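# Cap the marker and leave it on the desk

## Task

Push the cap fully home onto the marker so it is snapped on, and leave the capped marker lying on the desk under its own support (not held by the robot). Then open the gripper and move the robot away. The robot must not tip over or be left leaning; if it does, the task fails.

## Robot and tools

ROBOT. A wheeled base with a lifting column carrying a tilting head and two six-joint arms (left and right), each with a two-finger gripper. Shoulder height S = 0.90 m + column_m. Folded, the robot is 0.73 m long, 0.62 m wide, S + 0.43 m tall; its front is 0.40 m ahead of the column. The base drives forward/back and turns in place only; it cannot strafe.

FRAMES. Base frame: origin on the floor under the column between the drive wheels, x forward, y left, z up. left_hand and right_hand are reported in this frame: the point where the fingers meet (tips reach 8 mm further). The hand's z axis is the finger direction, its y axis the opening direction; quat_wxyz gives that rotation. Odometry frame = base frame at scene start; base_odometry counts wheel turns, so slip looks like travel. Heading is positive left, -3.142 to 3.142.

TOOLS.
execute_actions(actions, cameras): actions is a list of zero or one action. An action is an object with optional keys "base", "joints", "speeds"; its motions begin together. "base" holds exactly one relative command: {"translate_m": d}, a straight drive of d metres from the current spot (forward positive, -3 to 3), or {"rotate_rad": d}, an in-place turn of d radians (left/counter-clockwise positive, -3.2 to 3.2). "joints" is one flat object keyed by joint name, each value an absolute target (not an offset): column_m 0 to 0.8 m; head_tilt_rad -0.61 to 1.308 (positive looks down); left_joint1_rad to left_joint6_rad and right_joint1_rad to right_joint6_rad in radians (joint1 -2.879..2.879, joint2 0..3.141, joint3 0..3.019, joint4 -1.692..1.57, joint5 -1.57..1.57, joint6 -2.094..2.094); left_gripper_m and right_gripper_m, fingertip gap 0 (closed) to 0.093 m. "speeds" optionally caps translate_m (0.05-0.8 m/s) or rotate_rad (0.1-1 rad/s) for that action; it does not slow arms. A base move needing over 8.667 s is refused; actions stop at 15 s. Unknown keys or out-of-range numbers reject the whole call and nothing moves. An empty list just reports state. cameras: list from cam_head_left, cam_head_right, cam_left_wrist, cam_right_wrist, nav_camera, all; omitted/null/all gives every camera, [] none.
wait(seconds 0-10): commands nothing, then reports.
zoom_image(camera, region [x0,y0,x1,y1] pixels, at most 504x504, origin top-left) enlarges part of that camera's latest full image.
read_manual(section "licences"): licence text only.
finished_scene(scene): ends the scene irrevocably and reports success. Only call it when the capped marker rests on the desk, the hand is open and away.

ARM GEOMETRY (approximate). With joint1 = -1.57 (left) or +1.57 (right) and joints 5, 6 at 0, the arm lies in a vertical plane pointing forward, 0.23 m beside the column. Let a = j2 - 0.35, b = 1.05 + j2 - j3, c = b - j4 (c = 1.57 means fingers straight down). Hand point is about 0.12 + 0.39 sin a + 0.38 cos b + 0.25 cos c m ahead and S + 0.39 cos a - 0.38 sin b - 0.25 sin c m high. Example: j2,j3,j4 = 0.93, 0.78, 0.14 gives 0.60 m ahead, 0.25 m below S. The real hand usually sits up to 5 cm lower and nearer (more with loads); trust the reported hand position. Joint5 swings the hand sideways (positive to robot's right); joint6 rolls it (positive clockwise from behind). Reach is about 1 m from the shoulder. Targets within about 0.03 rad (0.08 for j2, j3) of the current reading may not move at all. For gentle contact, step about 0.05 rad per call from your last target.

GRIPPER. Fingers are 7 cm long; outer width is opening +1 cm at tips, +5 cm at base; body 10 x 7 cm. To grasp, command a gap smaller than the object; off_target is then normal. A reading at least 0.002 m above the target means something is held.

CAMERAS. Head cameras look ahead, tilted down by about head_tilt_rad. Each wrist camera sits 0.10 m behind the fingertips, looks along the fingers tipped 0.62 rad toward the hand's +x; with fingers down and the arm forward it looks down and back toward the robot, so objects above image centre are farther out or lower than the tips. Image right is the hand's -y. nav_camera is low on the front of the base.

RESULTS. base_status and joint_status: done (within tolerance), off_target (rested short, may still push), contact_stop (base wheel stalled or column met a load change; it then holds), time_out (arm blocked; it keeps pushing toward a nearby target). "joint command not followed" with a cause line means a self-collision check withheld that arm's targets; back each moved joint off at least 0.05 rad. on_its_own lists uncommanded behaviour; "held at" is a target, not a position. motor_effort lists wheel efforts in percent with peak in brackets. turned_by_wheels vs turned_by_imu differing by over ~4% and 0.05 rad means a bump or slip. base_tilt is in degrees (forward, right). wheel_motors_off = 1 after a 3 s hard push. MOTOR HOT warns at 85 C; OVER-TEMPERATURE FAULT at 100 C drops that arm.

AVOID. Let arms never collide or press on each other. A blocked arm keeps pushing and heats; relieve it by resending its reported joint positions as targets. Do not lower the column onto a desk while pressing, and keep moving arms with column_m below 0.3 away from the housing and floor. If the base stalls, back up 0.05 m before turning. Do not drop the marker or cap, knock things off the desk, or tilt the robot.

Each tool is called by a JSON object that holds its "method" and its "body".

## Session

{"method": "execute_actions", "body": {"actions": [{"joints":{"head_tilt_rad":0.6}}]}}

Scene clock: 0.70 s.
base_odometry: x=+0.000 y=+0.000 heading=+0.000 (m, m, rad; odometry frame)
turned_by_wheels: +0.000 (rad since the last result)
turned_by_imu: +0.000 (rad since the last result)
base_tilt: forward=+0.2 right=-0.4 (deg)
base_status: not commanded
joint_positions: column_m=+0.557 head_tilt_rad=+0.618 left_joint1_rad=-1.570 left_joint2_rad=+0.890 left_joint3_rad=+0.429 left_joint4_rad=-0.930 left_joint5_rad=-0.036 left_joint6_rad=+0.033 left_gripper_m=+0.095 right_joint1_rad=+1.580 right_joint2_rad=+0.891 right_joint3_rad=+0.398 right_joint4_rad=-0.982 right_joint5_rad=+0.030 right_joint6_rad=-0.056 right_gripper_m=+0.094
joint_status: all done
wheel_motors_off: 0
motor_effort: left_wheel=+3(3) right_wheel=+0(1) (%)
left_hand: x=+0.1596 y=+0.2308 z=+1.2483 quat_wxyz=(+0.420, -0.022, -0.907, -0.009) (m; base frame)
right_hand: x=+0.1350 y=-0.2287 z=+1.2637 quat_wxyz=(+0.458, +0.036, -0.888, -0.002) (m; base frame)
pictures: cam_head_left, cam_head_right, cam_left_wrist, cam_right_wrist, nav_camera
Images, in order (width x height): cam_head_left 672x504, cam_head_right 672x504, cam_left_wrist 672x504, cam_right_wrist 672x504, nav_camera 672x504.

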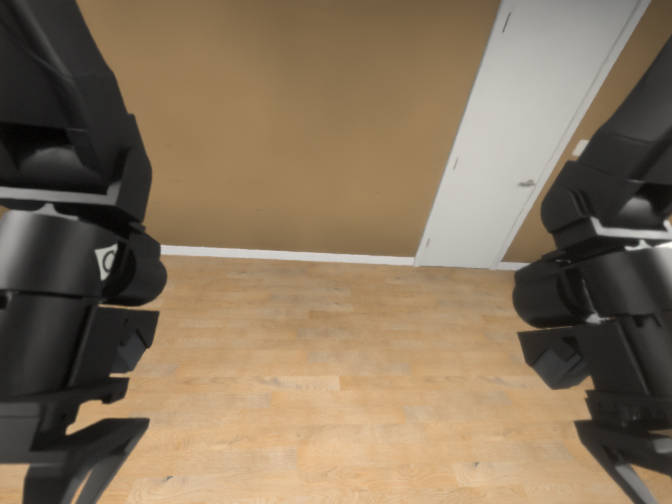

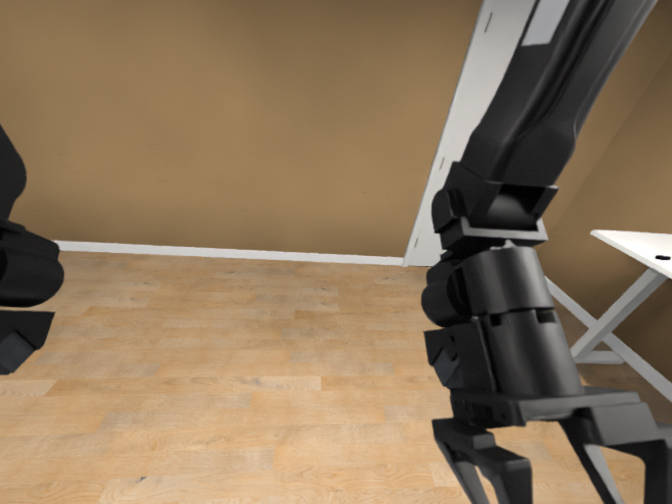

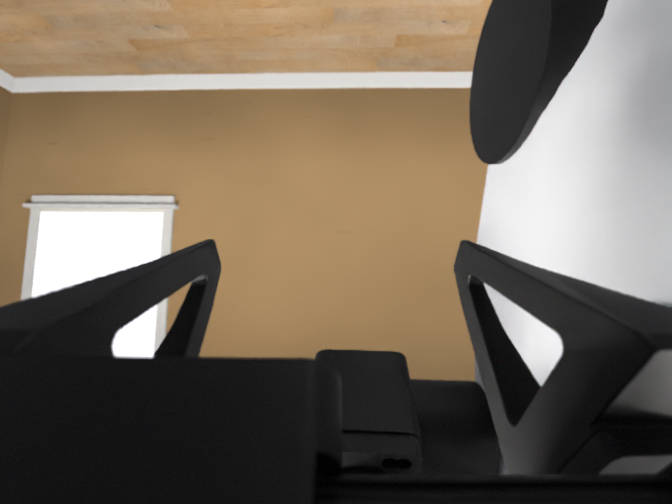

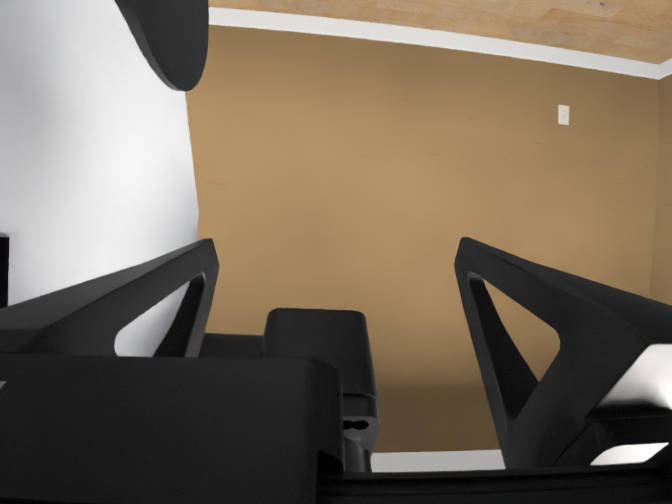

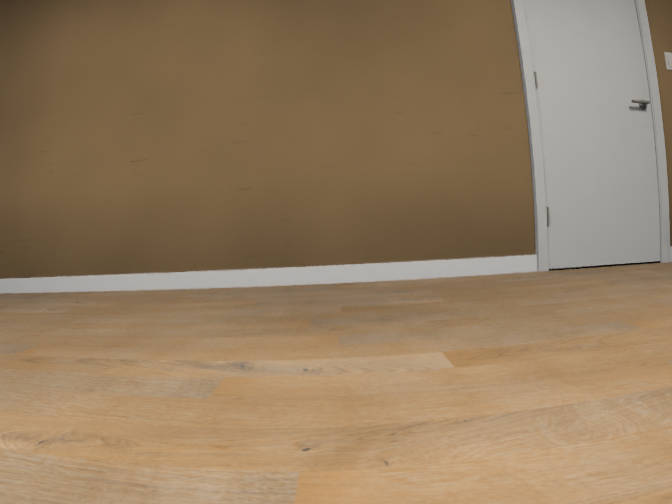

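{"method": "execute_actions", "body": {"actions": [{"base":{"rotate_rad":-1.0}}], "cameras": ["cam_head_left","cam_head_right","nav_camera"]}}

Scene clock: 3.07 s.
base_odometry: x=+0.000 y=+0.000 heading=-1.000 (m, m, rad; odometry frame)
turned_by_wheels: -1.000 (rad since the last result)
turned_by_imu: -0.988 (rad since the last result)
base_tilt: forward=+0.0 right=-0.5 (deg)
base_status: done
joint_positions: column_m=+0.557 head_tilt_rad=+0.618 left_joint1_rad=-1.570 left_joint2_rad=+0.890 left_joint3_rad=+0.430 left_joint4_rad=-0.930 left_joint5_rad=-0.036 left_joint6_rad=+0.033 left_gripper_m=+0.095 right_joint1_rad=+1.580 right_joint2_rad=+0.891 right_joint3_rad=+0.398 right_joint4_rad=-0.982 right_joint5_rad=+0.030 right_joint6_rad=-0.056 right_gripper_m=+0.094
joint_status: not commanded
wheel_motors_off: 0
motor_effort: left_wheel=+1(34) right_wheel=+0(28) (%)
left_hand: x=+0.1602 y=+0.2308 z=+1.2481 quat_wxyz=(+0.420, -0.022, -0.907, -0.009) (m; base frame)
right_hand: x=+0.1350 y=-0.2287 z=+1.2637 quat_wxyz=(+0.458, +0.036, -0.888, -0.002) (m; base frame)
pictures: cam_head_left, cam_head_right, nav_camera
Images, in order (width x height): cam_head_left 672x504, cam_head_right 672x504, nav_camera 672x504.

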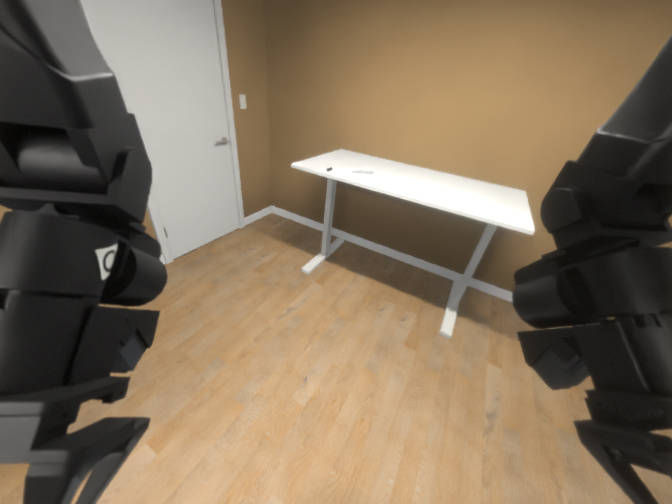

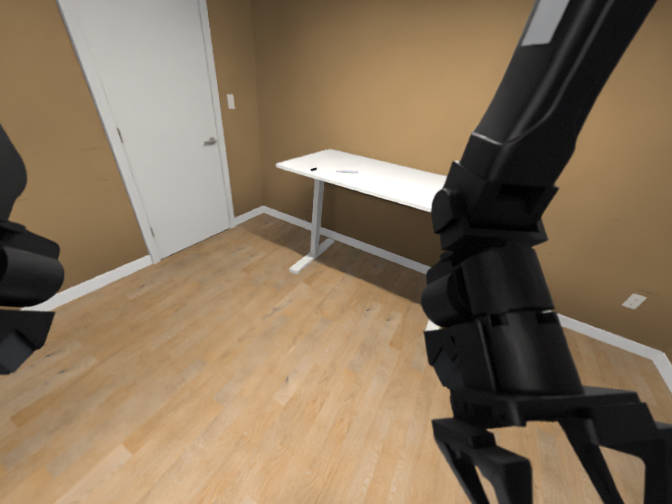

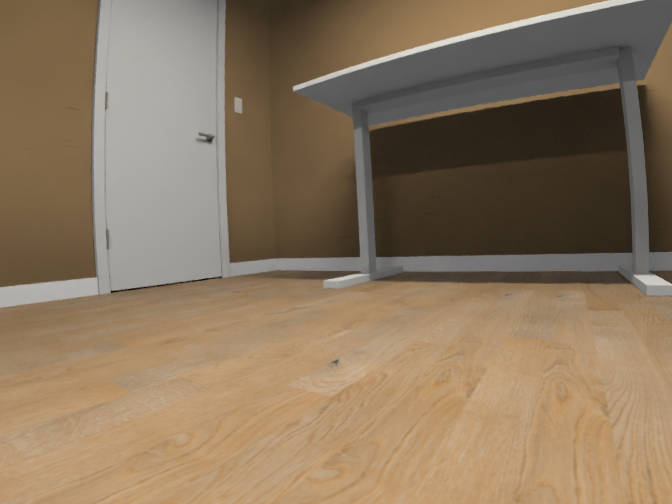

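{"method": "execute_actions", "body": {"actions": [{"base":{"rotate_rad":0.15}}], "cameras": []}}

{"method": "execute_actions", "body": {"actions": [{"base":{"translate_m":1.75}}], "cameras": []}}

{"method": "execute_actions", "body": {"actions": [{"base":{"rotate_rad":-0.73},"joints":{"head_tilt_rad":0.9}}], "cameras": ["cam_head_left","cam_head_right"]}}

Scene clock: 4.50 s.
base_odometry: x=+0.000 y=+0.000 heading=-0.850 (m, m, rad; odometry frame)
turned_by_wheels: +0.150 (rad since the last result)
turned_by_imu: +0.149 (rad since the last result)
base_tilt: forward=+0.0 right=-0.5 (deg)
base_status: done
joint_positions: column_m=+0.557 head_tilt_rad=+0.618 left_joint1_rad=-1.570 left_joint2_rad=+0.890 left_joint3_rad=+0.430 left_joint4_rad=-0.930 left_joint5_rad=-0.036 left_joint6_rad=+0.033 left_gripper_m=+0.095 right_joint1_rad=+1.580 right_joint2_rad=+0.891 right_joint3_rad=+0.398 right_joint4_rad=-0.982 right_joint5_rad=+0.030 right_joint6_rad=-0.056 right_gripper_m=+0.094
joint_status: not commanded
wheel_motors_off: 0
motor_effort: left_wheel=-1(23) right_wheel=+1(18) (%)
left_hand: x=+0.1600 y=+0.2308 z=+1.2481 quat_wxyz=(+0.420, -0.022, -0.907, -0.009) (m; base frame)
right_hand: x=+0.1350 y=-0.2287 z=+1.2637 quat_wxyz=(+0.458, +0.036, -0.888, -0.002) (m; base frame)
pictures: none
No camera images: the call's "cameras" was empty. Leave "cameras" out to get every camera's image.

Scene clock: 8.70 s.
base_odometry: x=+1.154 y=-1.315 heading=-0.850 (m, m, rad; odometry frame)
turned_by_wheels: +0.000 (rad since the last result)
turned_by_imu: -0.069 (rad since the last result)
base_tilt: forward=+0.1 right=-0.3 (deg)
base_status: done
joint_positions: column_m=+0.557 head_tilt_rad=+0.613 left_joint1_rad=-1.570 left_joint2_rad=+0.886 left_joint3_rad=+0.430 left_joint4_rad=-0.930 left_joint5_rad=-0.036 left_joint6_rad=+0.033 left_gripper_m=+0.095 right_joint1_rad=+1.580 right_joint2_rad=+0.887 right_joint3_rad=+0.396 right_joint4_rad=-0.982 right_joint5_rad=+0.030 right_joint6_rad=-0.056 right_gripper_m=+0.094
joint_status: not commanded
wheel_motors_off: 0
motor_effort: left_wheel=+1(60) right_wheel=+0(68) (%)
left_hand: x=+0.1608 y=+0.2308 z=+1.2483 quat_wxyz=(+0.418, -0.022, -0.908, -0.009) (m; base frame)
right_hand: x=+0.1349 y=-0.2288 z=+1.2640 quat_wxyz=(+0.457, +0.036, -0.889, -0.002) (m; base frame)
pictures: none
No camera images: the call's "cameras" was empty. Leave "cameras" out to get every camera's image.

Scene clock: 10.70 s.
base_odometry: x=+1.154 y=-1.314 heading=-1.579 (m, m, rad; odometry frame)
turned_by_wheels: -0.730 (rad since the last result)
turned_by_imu: -0.722 (rad since the last result)
base_tilt: forward=+0.0 right=-0.4 (deg)
base_status: done
joint_positions: column_m=+0.557 head_tilt_rad=+0.901 left_joint1_rad=-1.570 left_joint2_rad=+0.886 left_joint3_rad=+0.430 left_joint4_rad=-0.930 left_joint5_rad=-0.036 left_joint6_rad=+0.033 left_gripper_m=+0.095 right_joint1_rad=+1.580 right_joint2_rad=+0.887 right_joint3_rad=+0.396 right_joint4_rad=-0.982 right_joint5_rad=+0.030 right_joint6_rad=-0.056 right_gripper_m=+0.094
joint_status: all done
wheel_motors_off: 0
motor_effort: left_wheel=+1(36) right_wheel=+0(34) (%)
left_hand: x=+0.1608 y=+0.2308 z=+1.2483 quat_wxyz=(+0.418, -0.022, -0.908, -0.009) (m; base frame)
right_hand: x=+0.1349 y=-0.2288 z=+1.2640 quat_wxyz=(+0.457, +0.036, -0.889, -0.002) (m; base frame)
pictures: cam_head_left, cam_head_right
Images, in order (width x height): cam_head_left 672x504, cam_head_right 672x504.

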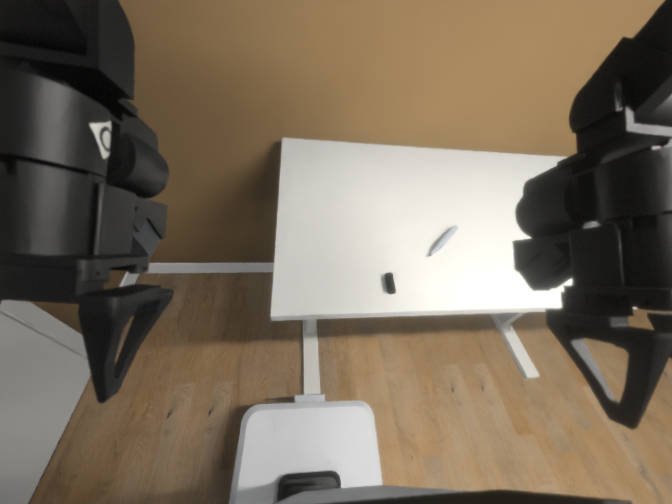

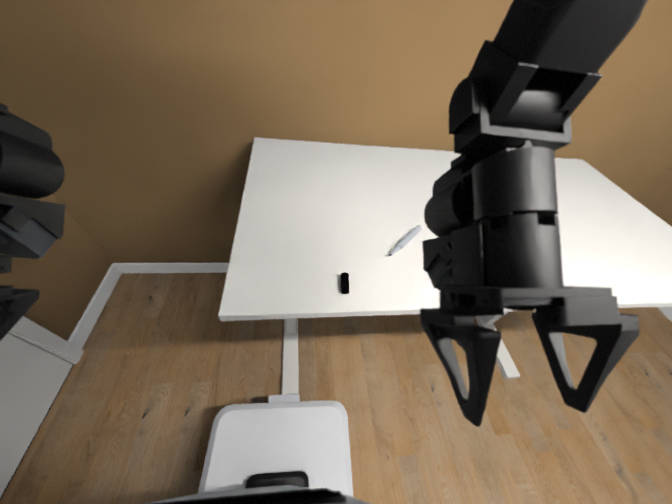

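{"method": "execute_actions", "body": {"actions": [{"base":{"translate_m":-0.12}}], "cameras": []}}

{"method": "execute_actions", "body": {"actions": [{"base":{"rotate_rad":0.7}}], "cameras": []}}

{"method": "execute_actions", "body": {"actions": [{"base":{"translate_m":-0.65},"joints":{"left_joint2_rad":1.0,"left_joint3_rad":1.2,"left_joint4_rad":-0.72,"right_joint2_rad":1.0,"right_joint3_rad":1.2,"right_joint4_rad":-0.72,"column_m":0.4}}], "cameras": []}}

{"method": "execute_actions", "body": {"actions": [{"base":{"rotate_rad":-0.7}}], "cameras": []}}

{"method": "execute_actions", "body": {"actions": [{"base":{"translate_m":0.6}}]}}

Scene clock: 12.73 s.
base_odometry: x=+1.155 y=-1.194 heading=-1.580 (m, m, rad; odometry frame)
turned_by_wheels: -0.001 (rad since the last result)
turned_by_imu: -0.001 (rad since the last result)
base_tilt: forward=+0.0 right=-0.4 (deg)
base_status: done
joint_positions: column_m=+0.557 head_tilt_rad=+0.902 left_joint1_rad=-1.570 left_joint2_rad=+0.885 left_joint3_rad=+0.427 left_joint4_rad=-0.930 left_joint5_rad=-0.036 left_joint6_rad=+0.033 left_gripper_m=+0.095 right_joint1_rad=+1.580 right_joint2_rad=+0.887 right_joint3_rad=+0.395 right_joint4_rad=-0.982 right_joint5_rad=+0.030 right_joint6_rad=-0.056 right_gripper_m=+0.094
joint_status: not commanded
wheel_motors_off: 0
motor_effort: left_wheel=-1(40) right_wheel=+1(46) (%)
left_hand: x=+0.1592 y=+0.2308 z=+1.2488 quat_wxyz=(+0.419, -0.022, -0.907, -0.009) (m; base frame)
right_hand: x=+0.1341 y=-0.2288 z=+1.2643 quat_wxyz=(+0.457, +0.036, -0.889, -0.002) (m; base frame)
pictures: none
No camera images: the call's "cameras" was empty. Leave "cameras" out to get every camera's image.

Scene clock: 14.70 s.
base_odometry: x=+1.155 y=-1.194 heading=-0.880 (m, m, rad; odometry frame)
turned_by_wheels: +0.700 (rad since the last result)
turned_by_imu: +0.691 (rad since the last result)
base_tilt: forward=+0.0 right=-0.4 (deg)
base_status: done
joint_positions: column_m=+0.557 head_tilt_rad=+0.902 left_joint1_rad=-1.570 left_joint2_rad=+0.885 left_joint3_rad=+0.427 left_joint4_rad=-0.930 left_joint5_rad=-0.036 left_joint6_rad=+0.033 left_gripper_m=+0.095 right_joint1_rad=+1.580 right_joint2_rad=+0.887 right_joint3_rad=+0.395 right_joint4_rad=-0.982 right_joint5_rad=+0.030 right_joint6_rad=-0.056 right_gripper_m=+0.094
joint_status: not commanded
wheel_motors_off: 0
motor_effort: left_wheel=+0(31) right_wheel=+0(37) (%)
left_hand: x=+0.1594 y=+0.2308 z=+1.2488 quat_wxyz=(+0.419, -0.022, -0.908, -0.009) (m; base frame)
right_hand: x=+0.1341 y=-0.2288 z=+1.2643 quat_wxyz=(+0.457, +0.036, -0.889, -0.002) (m; base frame)
pictures: none
No camera images: the call's "cameras" was empty. Leave "cameras" out to get every camera's image.

Scene clock: 17.60 s.
base_odometry: x=+0.741 y=-0.693 heading=-0.880 (m, m, rad; odometry frame)
turned_by_wheels: +0.000 (rad since the last result)
turned_by_imu: -0.001 (rad since the last result)
base_tilt: forward=+0.1 right=-0.4 (deg)
base_status: done
joint_positions: column_m=+0.400 head_tilt_rad=+0.902 left_joint1_rad=-1.570 left_joint2_rad=+0.998 left_joint3_rad=+1.189 left_joint4_rad=-0.725 left_joint5_rad=-0.036 left_joint6_rad=+0.033 left_gripper_m=+0.095 right_joint1_rad=+1.580 right_joint2_rad=+1.003 right_joint3_rad=+1.184 right_joint4_rad=-0.719 right_joint5_rad=+0.030 right_joint6_rad=-0.056 right_gripper_m=+0.094
joint_status: all done
wheel_motors_off: 0
motor_effort: left_wheel=+1(44) right_wheel=+0(42) (%)
left_hand: x=+0.6053 y=+0.2309 z=+1.0740 quat_wxyz=(+0.005, -0.016, -1.000, -0.018) (m; base frame)
right_hand: x=+0.6030 y=-0.2262 z=+1.0702 quat_wxyz=(+0.007, +0.030, -0.999, +0.011) (m; base frame)
pictures: none
No camera images: the call's "cameras" was empty. Leave "cameras" out to get every camera's image.

Scene clock: 19.67 s.
base_odometry: x=+0.741 y=-0.693 heading=-1.580 (m, m, rad; odometry frame)
turned_by_wheels: -0.700 (rad since the last result)
turned_by_imu: -0.692 (rad since the last result)
base_tilt: forward=+0.0 right=-0.4 (deg)
base_status: done
joint_positions: column_m=+0.400 head_tilt_rad=+0.902 left_joint1_rad=-1.570 left_joint2_rad=+0.998 left_joint3_rad=+1.189 left_joint4_rad=-0.725 left_joint5_rad=-0.036 left_joint6_rad=+0.033 left_gripper_m=+0.095 right_joint1_rad=+1.580 right_joint2_rad=+1.003 right_joint3_rad=+1.184 right_joint4_rad=-0.719 right_joint5_rad=+0.030 right_joint6_rad=-0.056 right_gripper_m=+0.094
joint_status: not commanded
wheel_motors_off: 0
motor_effort: left_wheel=+0(39) right_wheel=-1(32) (%)
left_hand: x=+0.6053 y=+0.2309 z=+1.0740 quat_wxyz=(+0.005, -0.016, -1.000, -0.018) (m; base frame)
right_hand: x=+0.6030 y=-0.2262 z=+1.0702 quat_wxyz=(+0.007, +0.030, -0.999, +0.011) (m; base frame)
pictures: none
No camera images: the call's "cameras" was empty. Leave "cameras" out to get every camera's image.

Scene clock: 22.37 s.
base_odometry: x=+0.736 y=-1.293 heading=-1.580 (m, m, rad; odometry frame)
turned_by_wheels: +0.000 (rad since the last result)
turned_by_imu: +0.000 (rad since the last result)
base_tilt: forward=+0.1 right=-0.5 (deg)
base_status: done
joint_positions: column_m=+0.400 head_tilt_rad=+0.902 left_joint1_rad=-1.570 left_joint2_rad=+0.998 left_joint3_rad=+1.190 left_joint4_rad=-0.725 left_joint5_rad=-0.036 left_joint6_rad=+0.033 left_gripper_m=+0.095 right_joint1_rad=+1.580 right_joint2_rad=+1.003 right_joint3_rad=+1.185 right_joint4_rad=-0.719 right_joint5_rad=+0.030 right_joint6_rad=-0.056 right_gripper_m=+0.094
joint_status: not commanded
wheel_motors_off: 0
motor_effort: left_wheel=+0(46) right_wheel=+0(41) (%)
left_hand: x=+0.6054 y=+0.2309 z=+1.0739 quat_wxyz=(+0.005, -0.016, -1.000, -0.018) (m; base frame)
right_hand: x=+0.6034 y=-0.2262 z=+1.0704 quat_wxyz=(+0.007, +0.030, -0.999, +0.011) (m; base frame)
pictures: cam_head_left, cam_head_right, cam_left_wrist, cam_right_wrist, nav_camera
Images, in order (width x height): cam_head_left 672x504, cam_head_right 672x504, cam_left_wrist 672x504, cam_right_wrist 672x504, nav_camera 672x504.

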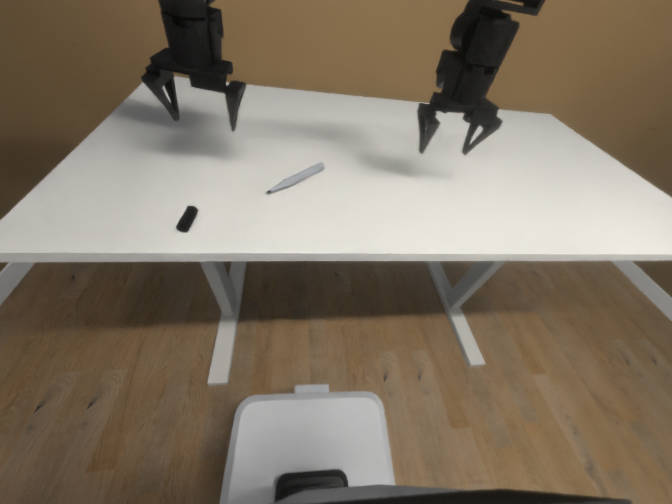

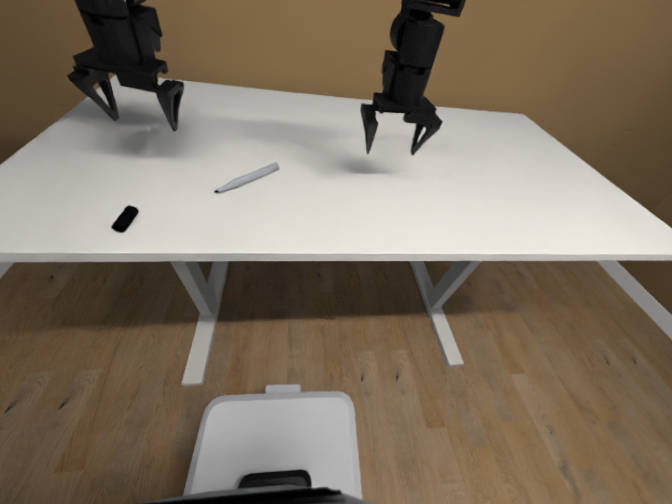

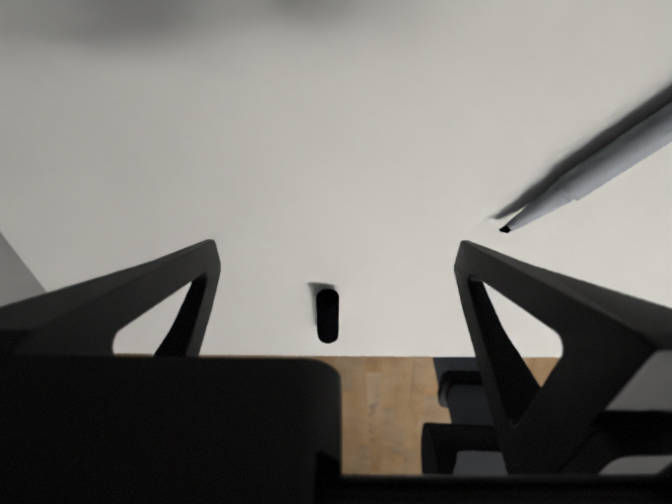

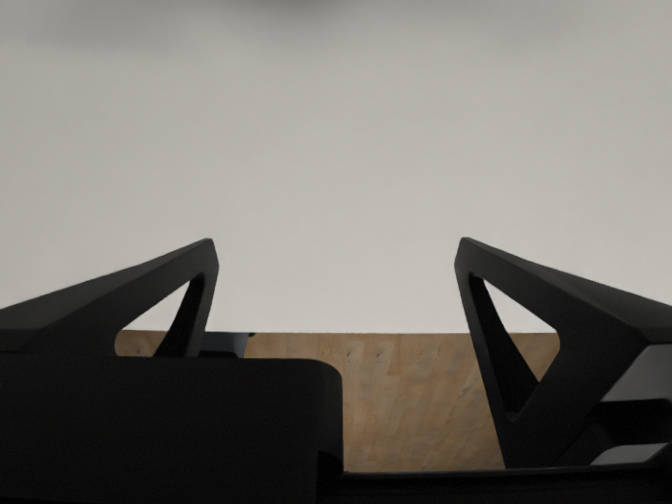

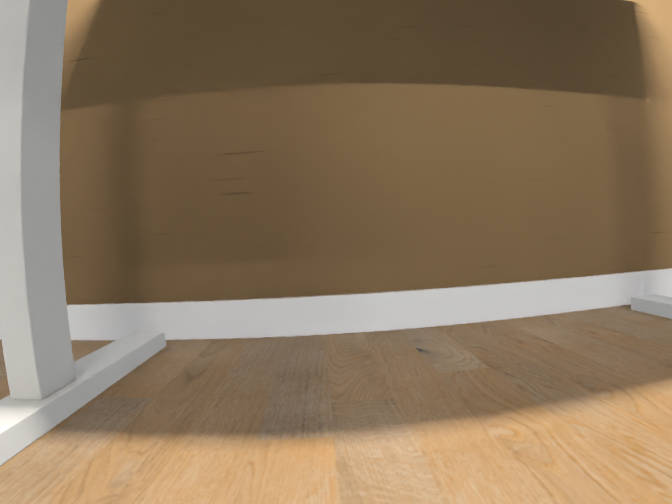

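{"method": "execute_actions", "body": {"actions": [{"base":{"translate_m":-0.11},"joints":{"left_gripper_m":0.05}}], "cameras": ["cam_head_left","cam_left_wrist"]}}

{"method": "execute_actions", "body": {"actions": [{"joints":{"column_m":0.35}}], "cameras": ["cam_head_left","cam_left_wrist"]}}

Scene clock: 24.20 s.
base_odometry: x=+0.737 y=-1.183 heading=-1.580 (m, m, rad; odometry frame)
turned_by_wheels: +0.000 (rad since the last result)
turned_by_imu: +0.000 (rad since the last result)
base_tilt: forward=+0.0 right=-0.5 (deg)
base_status: done
joint_positions: column_m=+0.400 head_tilt_rad=+0.902 left_joint1_rad=-1.570 left_joint2_rad=+0.998 left_joint3_rad=+1.187 left_joint4_rad=-0.725 left_joint5_rad=-0.036 left_joint6_rad=+0.033 left_gripper_m=+0.050 right_joint1_rad=+1.580 right_joint2_rad=+1.003 right_joint3_rad=+1.185 right_joint4_rad=-0.720 right_joint5_rad=+0.030 right_joint6_rad=-0.056 right_gripper_m=+0.094
joint_status: all done
wheel_motors_off: 0
motor_effort: left_wheel=+0(32) right_wheel=+0(31) (%)
left_hand: x=+0.6038 y=+0.2309 z=+1.0731 quat_wxyz=(+0.007, -0.016, -1.000, -0.018) (m; base frame)
right_hand: x=+0.6029 y=-0.2262 z=+1.0703 quat_wxyz=(+0.007, +0.030, -0.999, +0.011) (m; base frame)
pictures: cam_head_left, cam_left_wrist
Images, in order (width x height): cam_head_left 672x504, cam_left_wrist 672x504.

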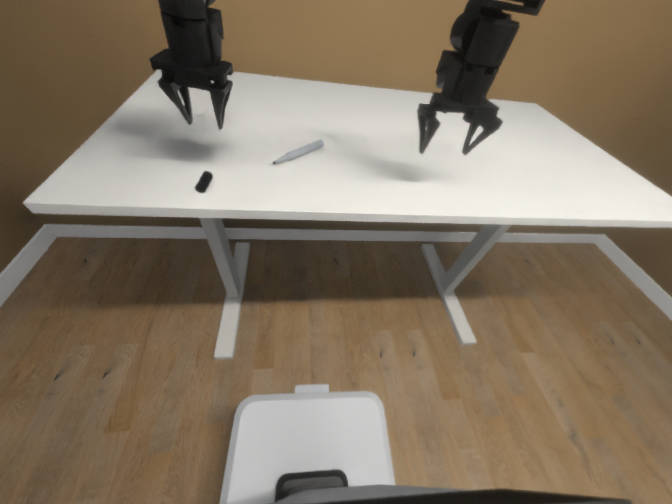

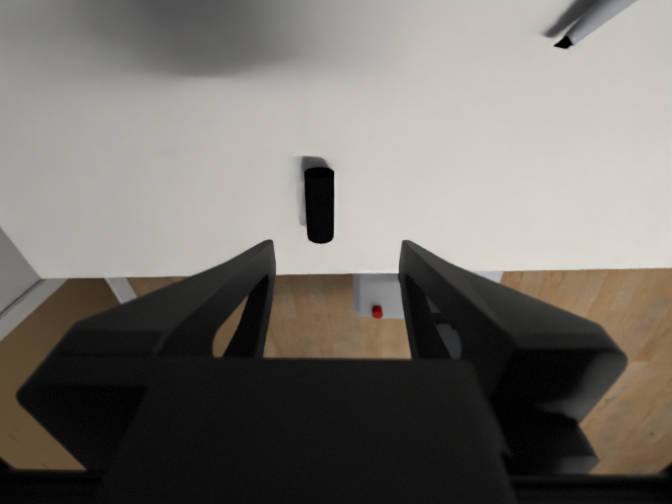

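Scene clock: 25.43 s.
base_odometry: x=+0.737 y=-1.183 heading=-1.580 (m, m, rad; odometry frame)
turned_by_wheels: +0.000 (rad since the last result)
turned_by_imu: +0.000 (rad since the last result)
base_tilt: forward=+0.0 right=-0.5 (deg)
base_status: not commanded
joint_positions: column_m=+0.350 head_tilt_rad=+0.902 left_joint1_rad=-1.570 left_joint2_rad=+0.998 left_joint3_rad=+1.187 left_joint4_rad=-0.725 left_joint5_rad=-0.036 left_joint6_rad=+0.033 left_gripper_m=+0.050 right_joint1_rad=+1.580 right_joint2_rad=+1.003 right_joint3_rad=+1.185 right_joint4_rad=-0.720 right_joint5_rad=+0.030 right_joint6_rad=-0.056 right_gripper_m=+0.094
joint_status: all done
wheel_motors_off: 0
motor_effort: left_wheel=+1(1) right_wheel=-1(0) (%)
left_hand: x=+0.6038 y=+0.2309 z=+1.0231 quat_wxyz=(+0.007, -0.016, -1.000, -0.018) (m; base frame)
right_hand: x=+0.6029 y=-0.2262 z=+1.0203 quat_wxyz=(+0.007, +0.030, -0.999, +0.011) (m; base frame)
pictures: cam_head_left, cam_left_wrist
Images, in order (width x height): cam_head_left 672x504, cam_left_wrist 672x504.

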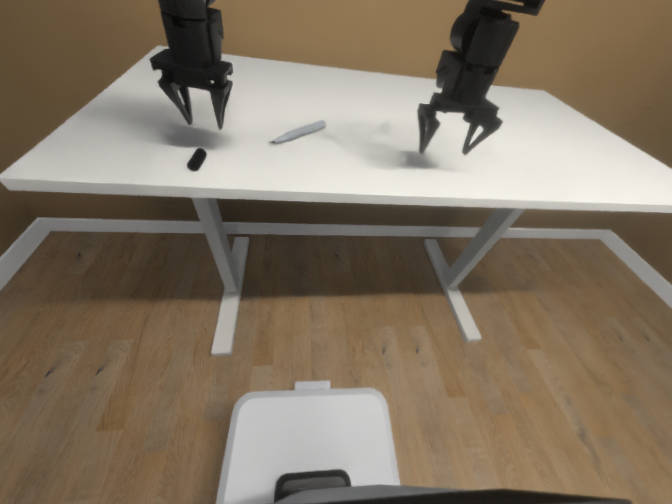

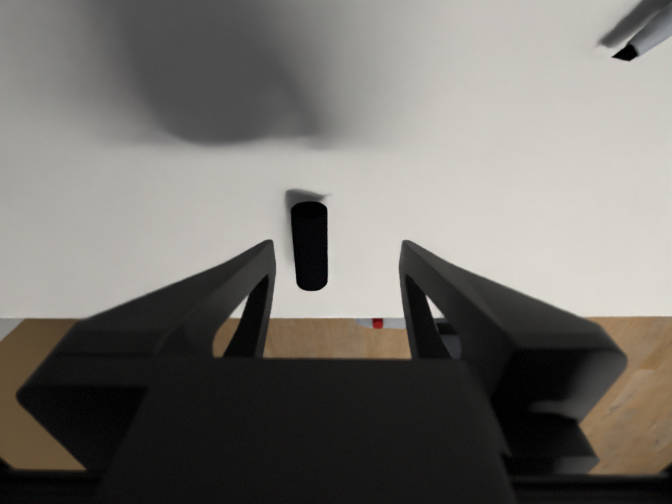

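{"method": "execute_actions", "body": {"actions": [{"base":{"translate_m":-0.02},"joints":{"column_m":0.305}}], "cameras": ["cam_left_wrist"]}}

{"method": "zoom_image", "body": {"camera": "cam_left_wrist", "region": [230,130,430,350]}}

Scene clock: 26.90 s.
base_odometry: x=+0.737 y=-1.163 heading=-1.580 (m, m, rad; odometry frame)
turned_by_wheels: +0.000 (rad since the last result)
turned_by_imu: +0.000 (rad since the last result)
base_tilt: forward=+0.1 right=-0.5 (deg)
base_status: done
joint_positions: column_m=+0.305 head_tilt_rad=+0.902 left_joint1_rad=-1.570 left_joint2_rad=+0.998 left_joint3_rad=+1.185 left_joint4_rad=-0.725 left_joint5_rad=-0.036 left_joint6_rad=+0.033 left_gripper_m=+0.050 right_joint1_rad=+1.580 right_joint2_rad=+1.002 right_joint3_rad=+1.185 right_joint4_rad=-0.721 right_joint5_rad=+0.030 right_joint6_rad=-0.056 right_gripper_m=+0.094
joint_status: all done
wheel_motors_off: 0
motor_effort: left_wheel=+1(37) right_wheel=+0(31) (%)
left_hand: x=+0.6030 y=+0.2309 z=+0.9780 quat_wxyz=(+0.007, -0.017, -1.000, -0.018) (m; base frame)
right_hand: x=+0.6031 y=-0.2262 z=+0.9758 quat_wxyz=(+0.007, +0.030, -0.999, +0.011) (m; base frame)
pictures: cam_left_wrist
Images, in order (width x height): cam_left_wrist 672x504.

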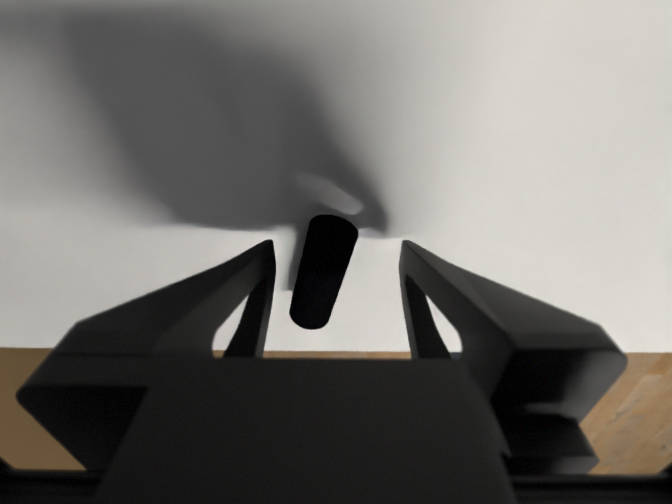

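Region (230, 130, 430, 350) of cam_left_wrist's 672x504 image, scaled by 2.291, with more detail than that image has; it fills the left 458 columns of this view, and the rest is white.

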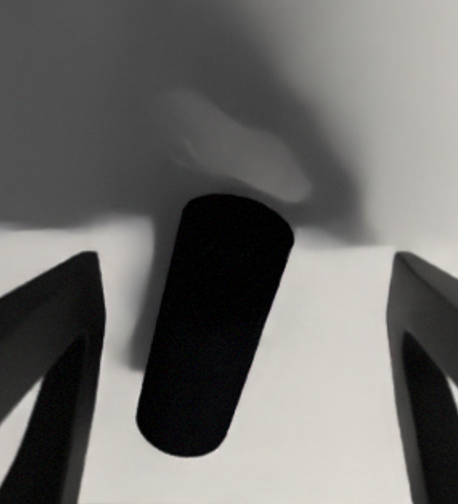

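{"method": "execute_actions", "body": {"actions": [{"base":{"translate_m":-0.015}}], "cameras": ["cam_left_wrist"]}}

{"method": "execute_actions", "body": {"actions": [{"joints":{"left_gripper_m":0.0}}], "cameras": ["cam_left_wrist"]}}

{"method": "execute_actions", "body": {"actions": [{"joints":{"column_m":0.36,"left_joint4_rad":0.2}}], "cameras": ["cam_left_wrist","cam_head_left","cam_head_right"]}}

Scene clock: 28.20 s.
base_odometry: x=+0.737 y=-1.148 heading=-1.580 (m, m, rad; odometry frame)
turned_by_wheels: +0.000 (rad since the last result)
turned_by_imu: +0.000 (rad since the last result)
base_tilt: forward=+0.1 right=-0.4 (deg)
base_status: done
joint_positions: column_m=+0.305 head_tilt_rad=+0.902 left_joint1_rad=-1.570 left_joint2_rad=+0.998 left_joint3_rad=+1.184 left_joint4_rad=-0.725 left_joint5_rad=-0.036 left_joint6_rad=+0.033 left_gripper_m=+0.050 right_joint1_rad=+1.580 right_joint2_rad=+1.002 right_joint3_rad=+1.185 right_joint4_rad=-0.721 right_joint5_rad=+0.030 right_joint6_rad=-0.056 right_gripper_m=+0.094
joint_status: not commanded
wheel_motors_off: 0
motor_effort: left_wheel=-1(31) right_wheel=+1(32) (%)
left_hand: x=+0.6024 y=+0.2309 z=+0.9777 quat_wxyz=(+0.008, -0.017, -1.000, -0.018) (m; base frame)
right_hand: x=+0.6030 y=-0.2262 z=+0.9758 quat_wxyz=(+0.008, +0.030, -0.999, +0.011) (m; base frame)
pictures: cam_left_wrist
Images, in order (width x height): cam_left_wrist 672x504.

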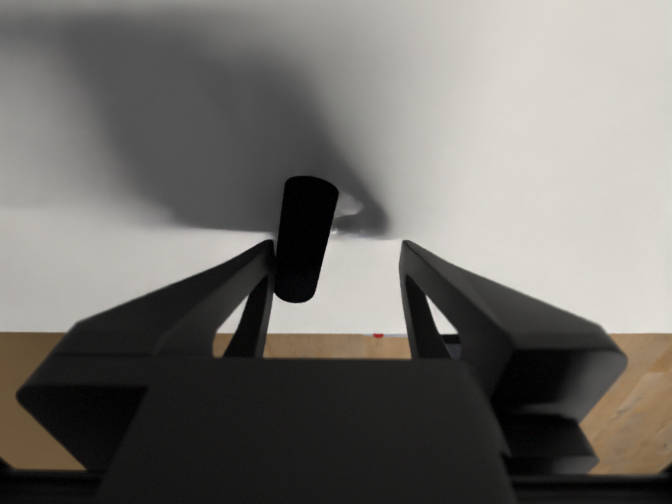

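Scene clock: 28.80 s.
base_odometry: x=+0.737 y=-1.148 heading=-1.580 (m, m, rad; odometry frame)
turned_by_wheels: +0.000 (rad since the last result)
turned_by_imu: +0.000 (rad since the last result)
base_tilt: forward=+0.0 right=-0.4 (deg)
base_status: not commanded
joint_positions: column_m=+0.305 head_tilt_rad=+0.902 left_joint1_rad=-1.570 left_joint2_rad=+0.993 left_joint3_rad=+1.184 left_joint4_rad=-0.725 left_joint5_rad=-0.036 left_joint6_rad=+0.033 left_gripper_m=+0.012 right_joint1_rad=+1.580 right_joint2_rad=+1.002 right_joint3_rad=+1.185 right_joint4_rad=-0.721 right_joint5_rad=+0.030 right_joint6_rad=-0.056 right_gripper_m=+0.094
joint_status: left_gripper_m off_target (ended at +0.012, target +0.000)
wheel_motors_off: 0
motor_effort: left_wheel=-1(1) right_wheel=+0(0) (%)
left_hand: x=+0.6037 y=+0.2310 z=+0.9802 quat_wxyz=(+0.005, -0.016, -1.000, -0.018) (m; base frame)
right_hand: x=+0.6030 y=-0.2262 z=+0.9758 quat_wxyz=(+0.008, +0.030, -0.999, +0.011) (m; base frame)
pictures: cam_left_wrist
Images, in order (width x height): cam_left_wrist 672x504.

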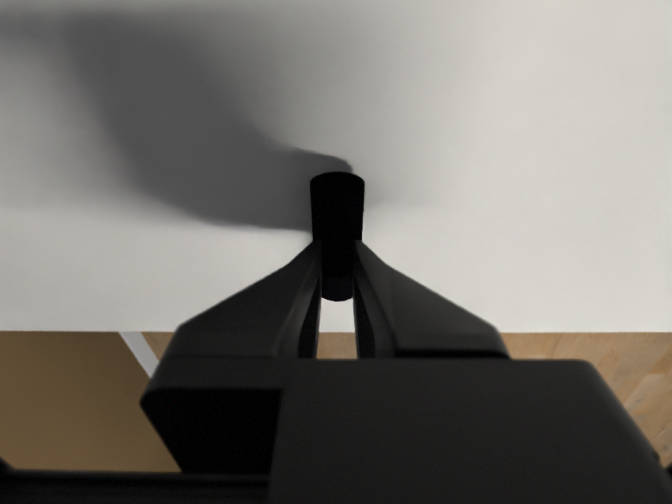

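Scene clock: 30.20 s.
base_odometry: x=+0.737 y=-1.148 heading=-1.580 (m, m, rad; odometry frame)
turned_by_wheels: +0.000 (rad since the last result)
turned_by_imu: +0.000 (rad since the last result)
base_tilt: forward=+0.0 right=-0.5 (deg)
base_status: not commanded
joint_positions: column_m=+0.360 head_tilt_rad=+0.902 left_joint1_rad=-1.570 left_joint2_rad=+0.993 left_joint3_rad=+1.184 left_joint4_rad=+0.178 left_joint5_rad=-0.036 left_joint6_rad=+0.033 left_gripper_m=+0.012 right_joint1_rad=+1.580 right_joint2_rad=+1.002 right_joint3_rad=+1.185 right_joint4_rad=-0.721 right_joint5_rad=+0.030 right_joint6_rad=-0.056 right_gripper_m=+0.094
joint_status: all done
wheel_motors_off: 0
motor_effort: left_wheel=+2(0) right_wheel=+0(1) (%)
left_hand: x=+0.7975 y=+0.2310 z=+1.1261 quat_wxyz=(-0.431, -0.007, -0.902, -0.024) (m; base frame)
right_hand: x=+0.6030 y=-0.2262 z=+1.0307 quat_wxyz=(+0.008, +0.030, -0.999, +0.011) (m; base frame)
pictures: cam_head_left, cam_head_right, cam_left_wrist
Images, in order (width x height): cam_head_left 672x504, cam_head_right 672x504, cam_left_wrist 672x504.

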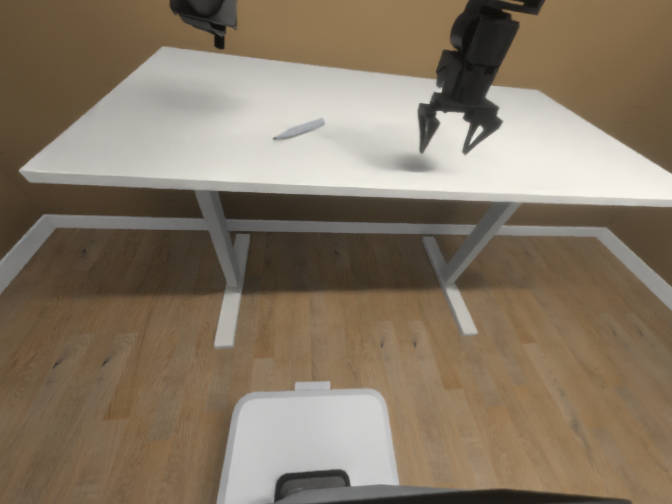

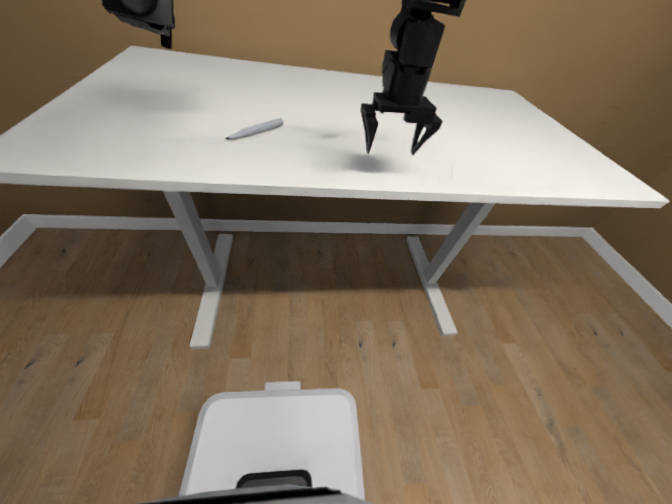

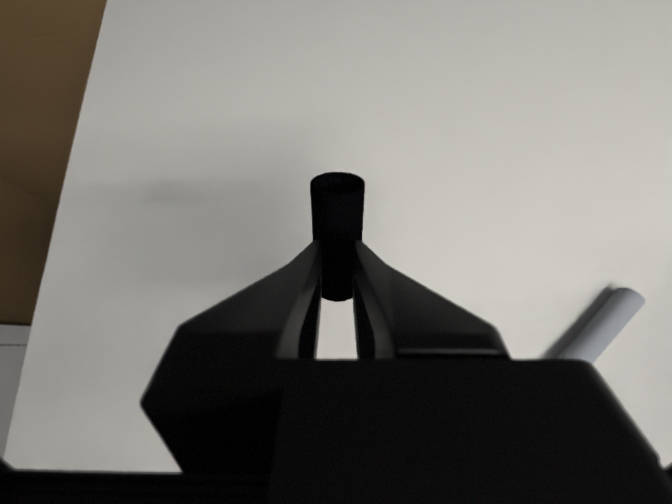

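{"method": "execute_actions", "body": {"actions": [{"base":{"rotate_rad":0.32},"joints":{"right_joint6_rad":1.45,"right_joint2_rad":1.1,"right_joint3_rad":1.4,"right_joint4_rad":-0.82,"right_gripper_m":0.06,"left_joint4_rad":0.85,"column_m":0.42}}], "cameras": ["cam_right_wrist","cam_head_left"]}}

Scene clock: 32.33 s.
base_odometry: x=+0.737 y=-1.148 heading=-1.260 (m, m, rad; odometry frame)
turned_by_wheels: +0.320 (rad since the last result)
turned_by_imu: +0.314 (rad since the last result)
base_tilt: forward=+0.1 right=-0.5 (deg)
base_status: done
joint_positions: column_m=+0.420 head_tilt_rad=+0.902 left_joint1_rad=-1.570 left_joint2_rad=+0.996 left_joint3_rad=+1.184 left_joint4_rad=+0.828 left_joint5_rad=-0.036 left_joint6_rad=+0.033 left_gripper_m=+0.012 right_joint1_rad=+1.580 right_joint2_rad=+1.108 right_joint3_rad=+1.369 right_joint4_rad=-0.817 right_joint5_rad=+0.030 right_joint6_rad=+1.434 right_gripper_m=+0.060
joint_status: all done
wheel_motors_off: 0
motor_effort: left_wheel=-1(40) right_wheel=+0(35) (%)
left_hand: x=+0.8520 y=+0.2310 z=+1.3316 quat_wxyz=(-0.696, +0.001, -0.718, -0.025) (m; base frame)
right_hand: x=+0.6513 y=-0.2260 z=+1.0845 quat_wxyz=(+0.005, -0.655, -0.755, +0.019) (m; base frame)
pictures: cam_head_left, cam_right_wrist
Images, in order (width x height): cam_head_left 672x504, cam_right_wrist 672x504.

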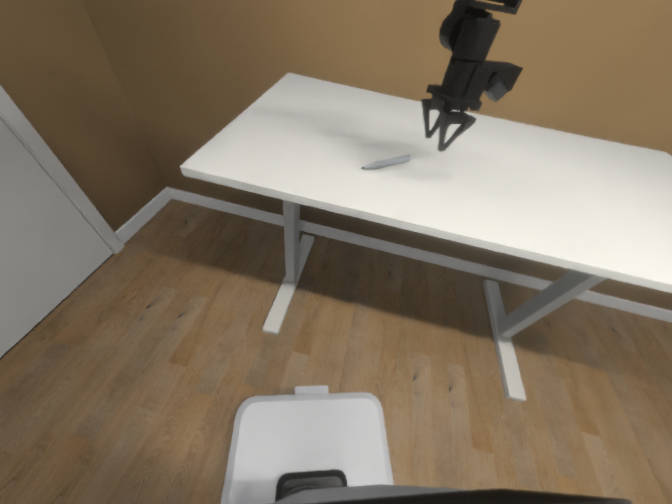

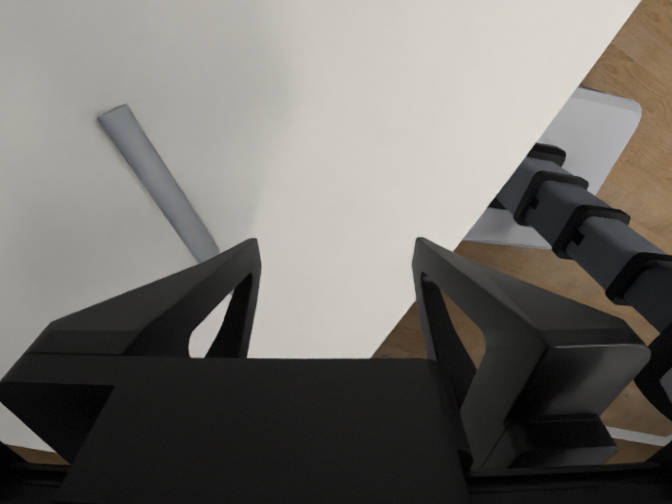

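{"method": "execute_actions", "body": {"actions": [{"base":{"translate_m":0.115},"joints":{"right_joint6_rad":1.17,"column_m":0.35}}], "cameras": ["cam_right_wrist"]}}

Scene clock: 34.20 s.
base_odometry: x=+0.772 y=-1.258 heading=-1.259 (m, m, rad; odometry frame)
turned_by_wheels: +0.001 (rad since the last result)
turned_by_imu: +0.001 (rad since the last result)
base_tilt: forward=+0.0 right=-0.5 (deg)
base_status: done
joint_positions: column_m=+0.350 head_tilt_rad=+0.902 left_joint1_rad=-1.570 left_joint2_rad=+0.995 left_joint3_rad=+1.184 left_joint4_rad=+0.828 left_joint5_rad=-0.036 left_joint6_rad=+0.033 left_gripper_m=+0.012 right_joint1_rad=+1.580 right_joint2_rad=+1.107 right_joint3_rad=+1.370 right_joint4_rad=-0.817 right_joint5_rad=+0.030 right_joint6_rad=+1.185 right_gripper_m=+0.060
joint_status: all done
wheel_motors_off: 0
motor_effort: left_wheel=+2(40) right_wheel=+0(42) (%)
left_hand: x=+0.8520 y=+0.2310 z=+1.2620 quat_wxyz=(-0.696, +0.001, -0.718, -0.025) (m; base frame)
right_hand: x=+0.6520 y=-0.2260 z=+1.0153 quat_wxyz=(+0.007, -0.556, -0.831, +0.018) (m; base frame)
pictures: cam_right_wrist
Images, in order (width x height): cam_right_wrist 672x504.

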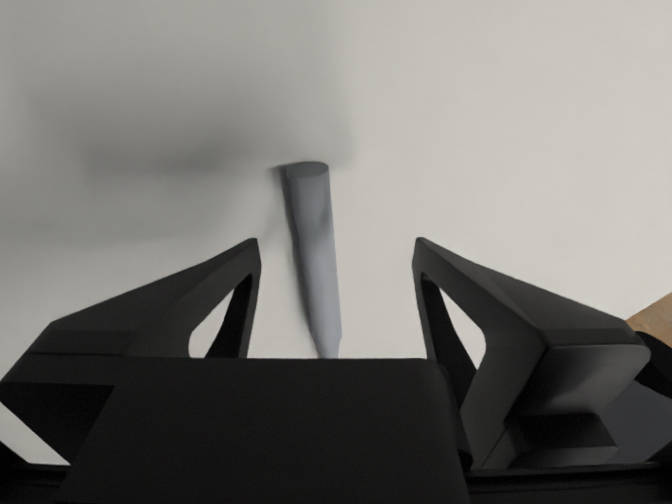

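{"method": "execute_actions", "body": {"actions": [{"base":{"rotate_rad":0.075},"joints":{"column_m":0.325}}], "cameras": []}}

{"method": "execute_actions", "body": {"actions": [{"base":{"translate_m":-0.035},"joints":{"column_m":0.311}}], "cameras": ["cam_right_wrist"]}}

Scene clock: 35.27 s.
base_odometry: x=+0.772 y=-1.258 heading=-1.185 (m, m, rad; odometry frame)
turned_by_wheels: +0.074 (rad since the last result)
turned_by_imu: +0.072 (rad since the last result)
base_tilt: forward=+0.0 right=-0.4 (deg)
base_status: done
joint_positions: column_m=+0.325 head_tilt_rad=+0.902 left_joint1_rad=-1.570 left_joint2_rad=+0.996 left_joint3_rad=+1.184 left_joint4_rad=+0.828 left_joint5_rad=-0.036 left_joint6_rad=+0.033 left_gripper_m=+0.012 right_joint1_rad=+1.580 right_joint2_rad=+1.107 right_joint3_rad=+1.370 right_joint4_rad=-0.817 right_joint5_rad=+0.030 right_joint6_rad=+1.185 right_gripper_m=+0.060
joint_status: all done
wheel_motors_off: 0
motor_effort: left_wheel=+0(38) right_wheel=+0(36) (%)
left_hand: x=+0.8520 y=+0.2310 z=+1.2367 quat_wxyz=(-0.696, +0.001, -0.718, -0.025) (m; base frame)
right_hand: x=+0.6520 y=-0.2260 z=+0.9903 quat_wxyz=(+0.007, -0.556, -0.831, +0.018) (m; base frame)
pictures: none
No camera images: the call's "cameras" was empty. Leave "cameras" out to get every camera's image.

Scene clock: 36.23 s.
base_odometry: x=+0.759 y=-1.226 heading=-1.186 (m, m, rad; odometry frame)
turned_by_wheels: +0.000 (rad since the last result)
turned_by_imu: -0.001 (rad since the last result)
base_tilt: forward=+0.0 right=-0.5 (deg)
base_status: done
joint_positions: column_m=+0.311 head_tilt_rad=+0.902 left_joint1_rad=-1.570 left_joint2_rad=+0.997 left_joint3_rad=+1.183 left_joint4_rad=+0.828 left_joint5_rad=-0.036 left_joint6_rad=+0.033 left_gripper_m=+0.012 right_joint1_rad=+1.580 right_joint2_rad=+1.107 right_joint3_rad=+1.371 right_joint4_rad=-0.819 right_joint5_rad=+0.030 right_joint6_rad=+1.185 right_gripper_m=+0.060
joint_status: all done
wheel_motors_off: 0
motor_effort: left_wheel=-2(53) right_wheel=-2(23) (%)
left_hand: x=+0.8516 y=+0.2310 z=+1.2213 quat_wxyz=(-0.695, +0.001, -0.719, -0.025) (m; base frame)
right_hand: x=+0.6521 y=-0.2260 z=+0.9766 quat_wxyz=(+0.007, -0.556, -0.831, +0.018) (m; base frame)
pictures: cam_right_wrist
Images, in order (width x height): cam_right_wrist 672x504.

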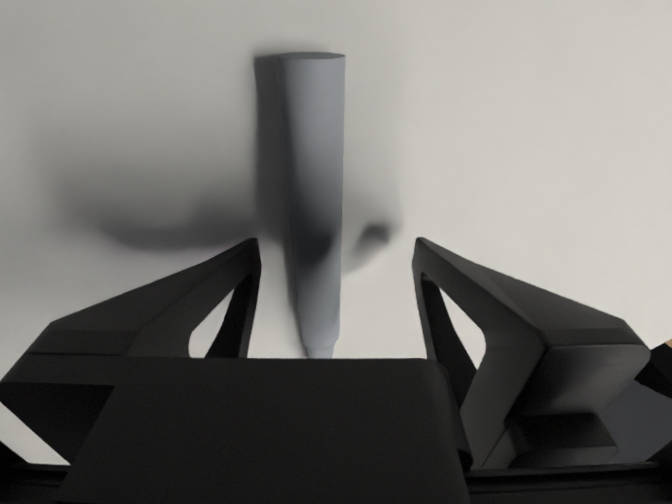

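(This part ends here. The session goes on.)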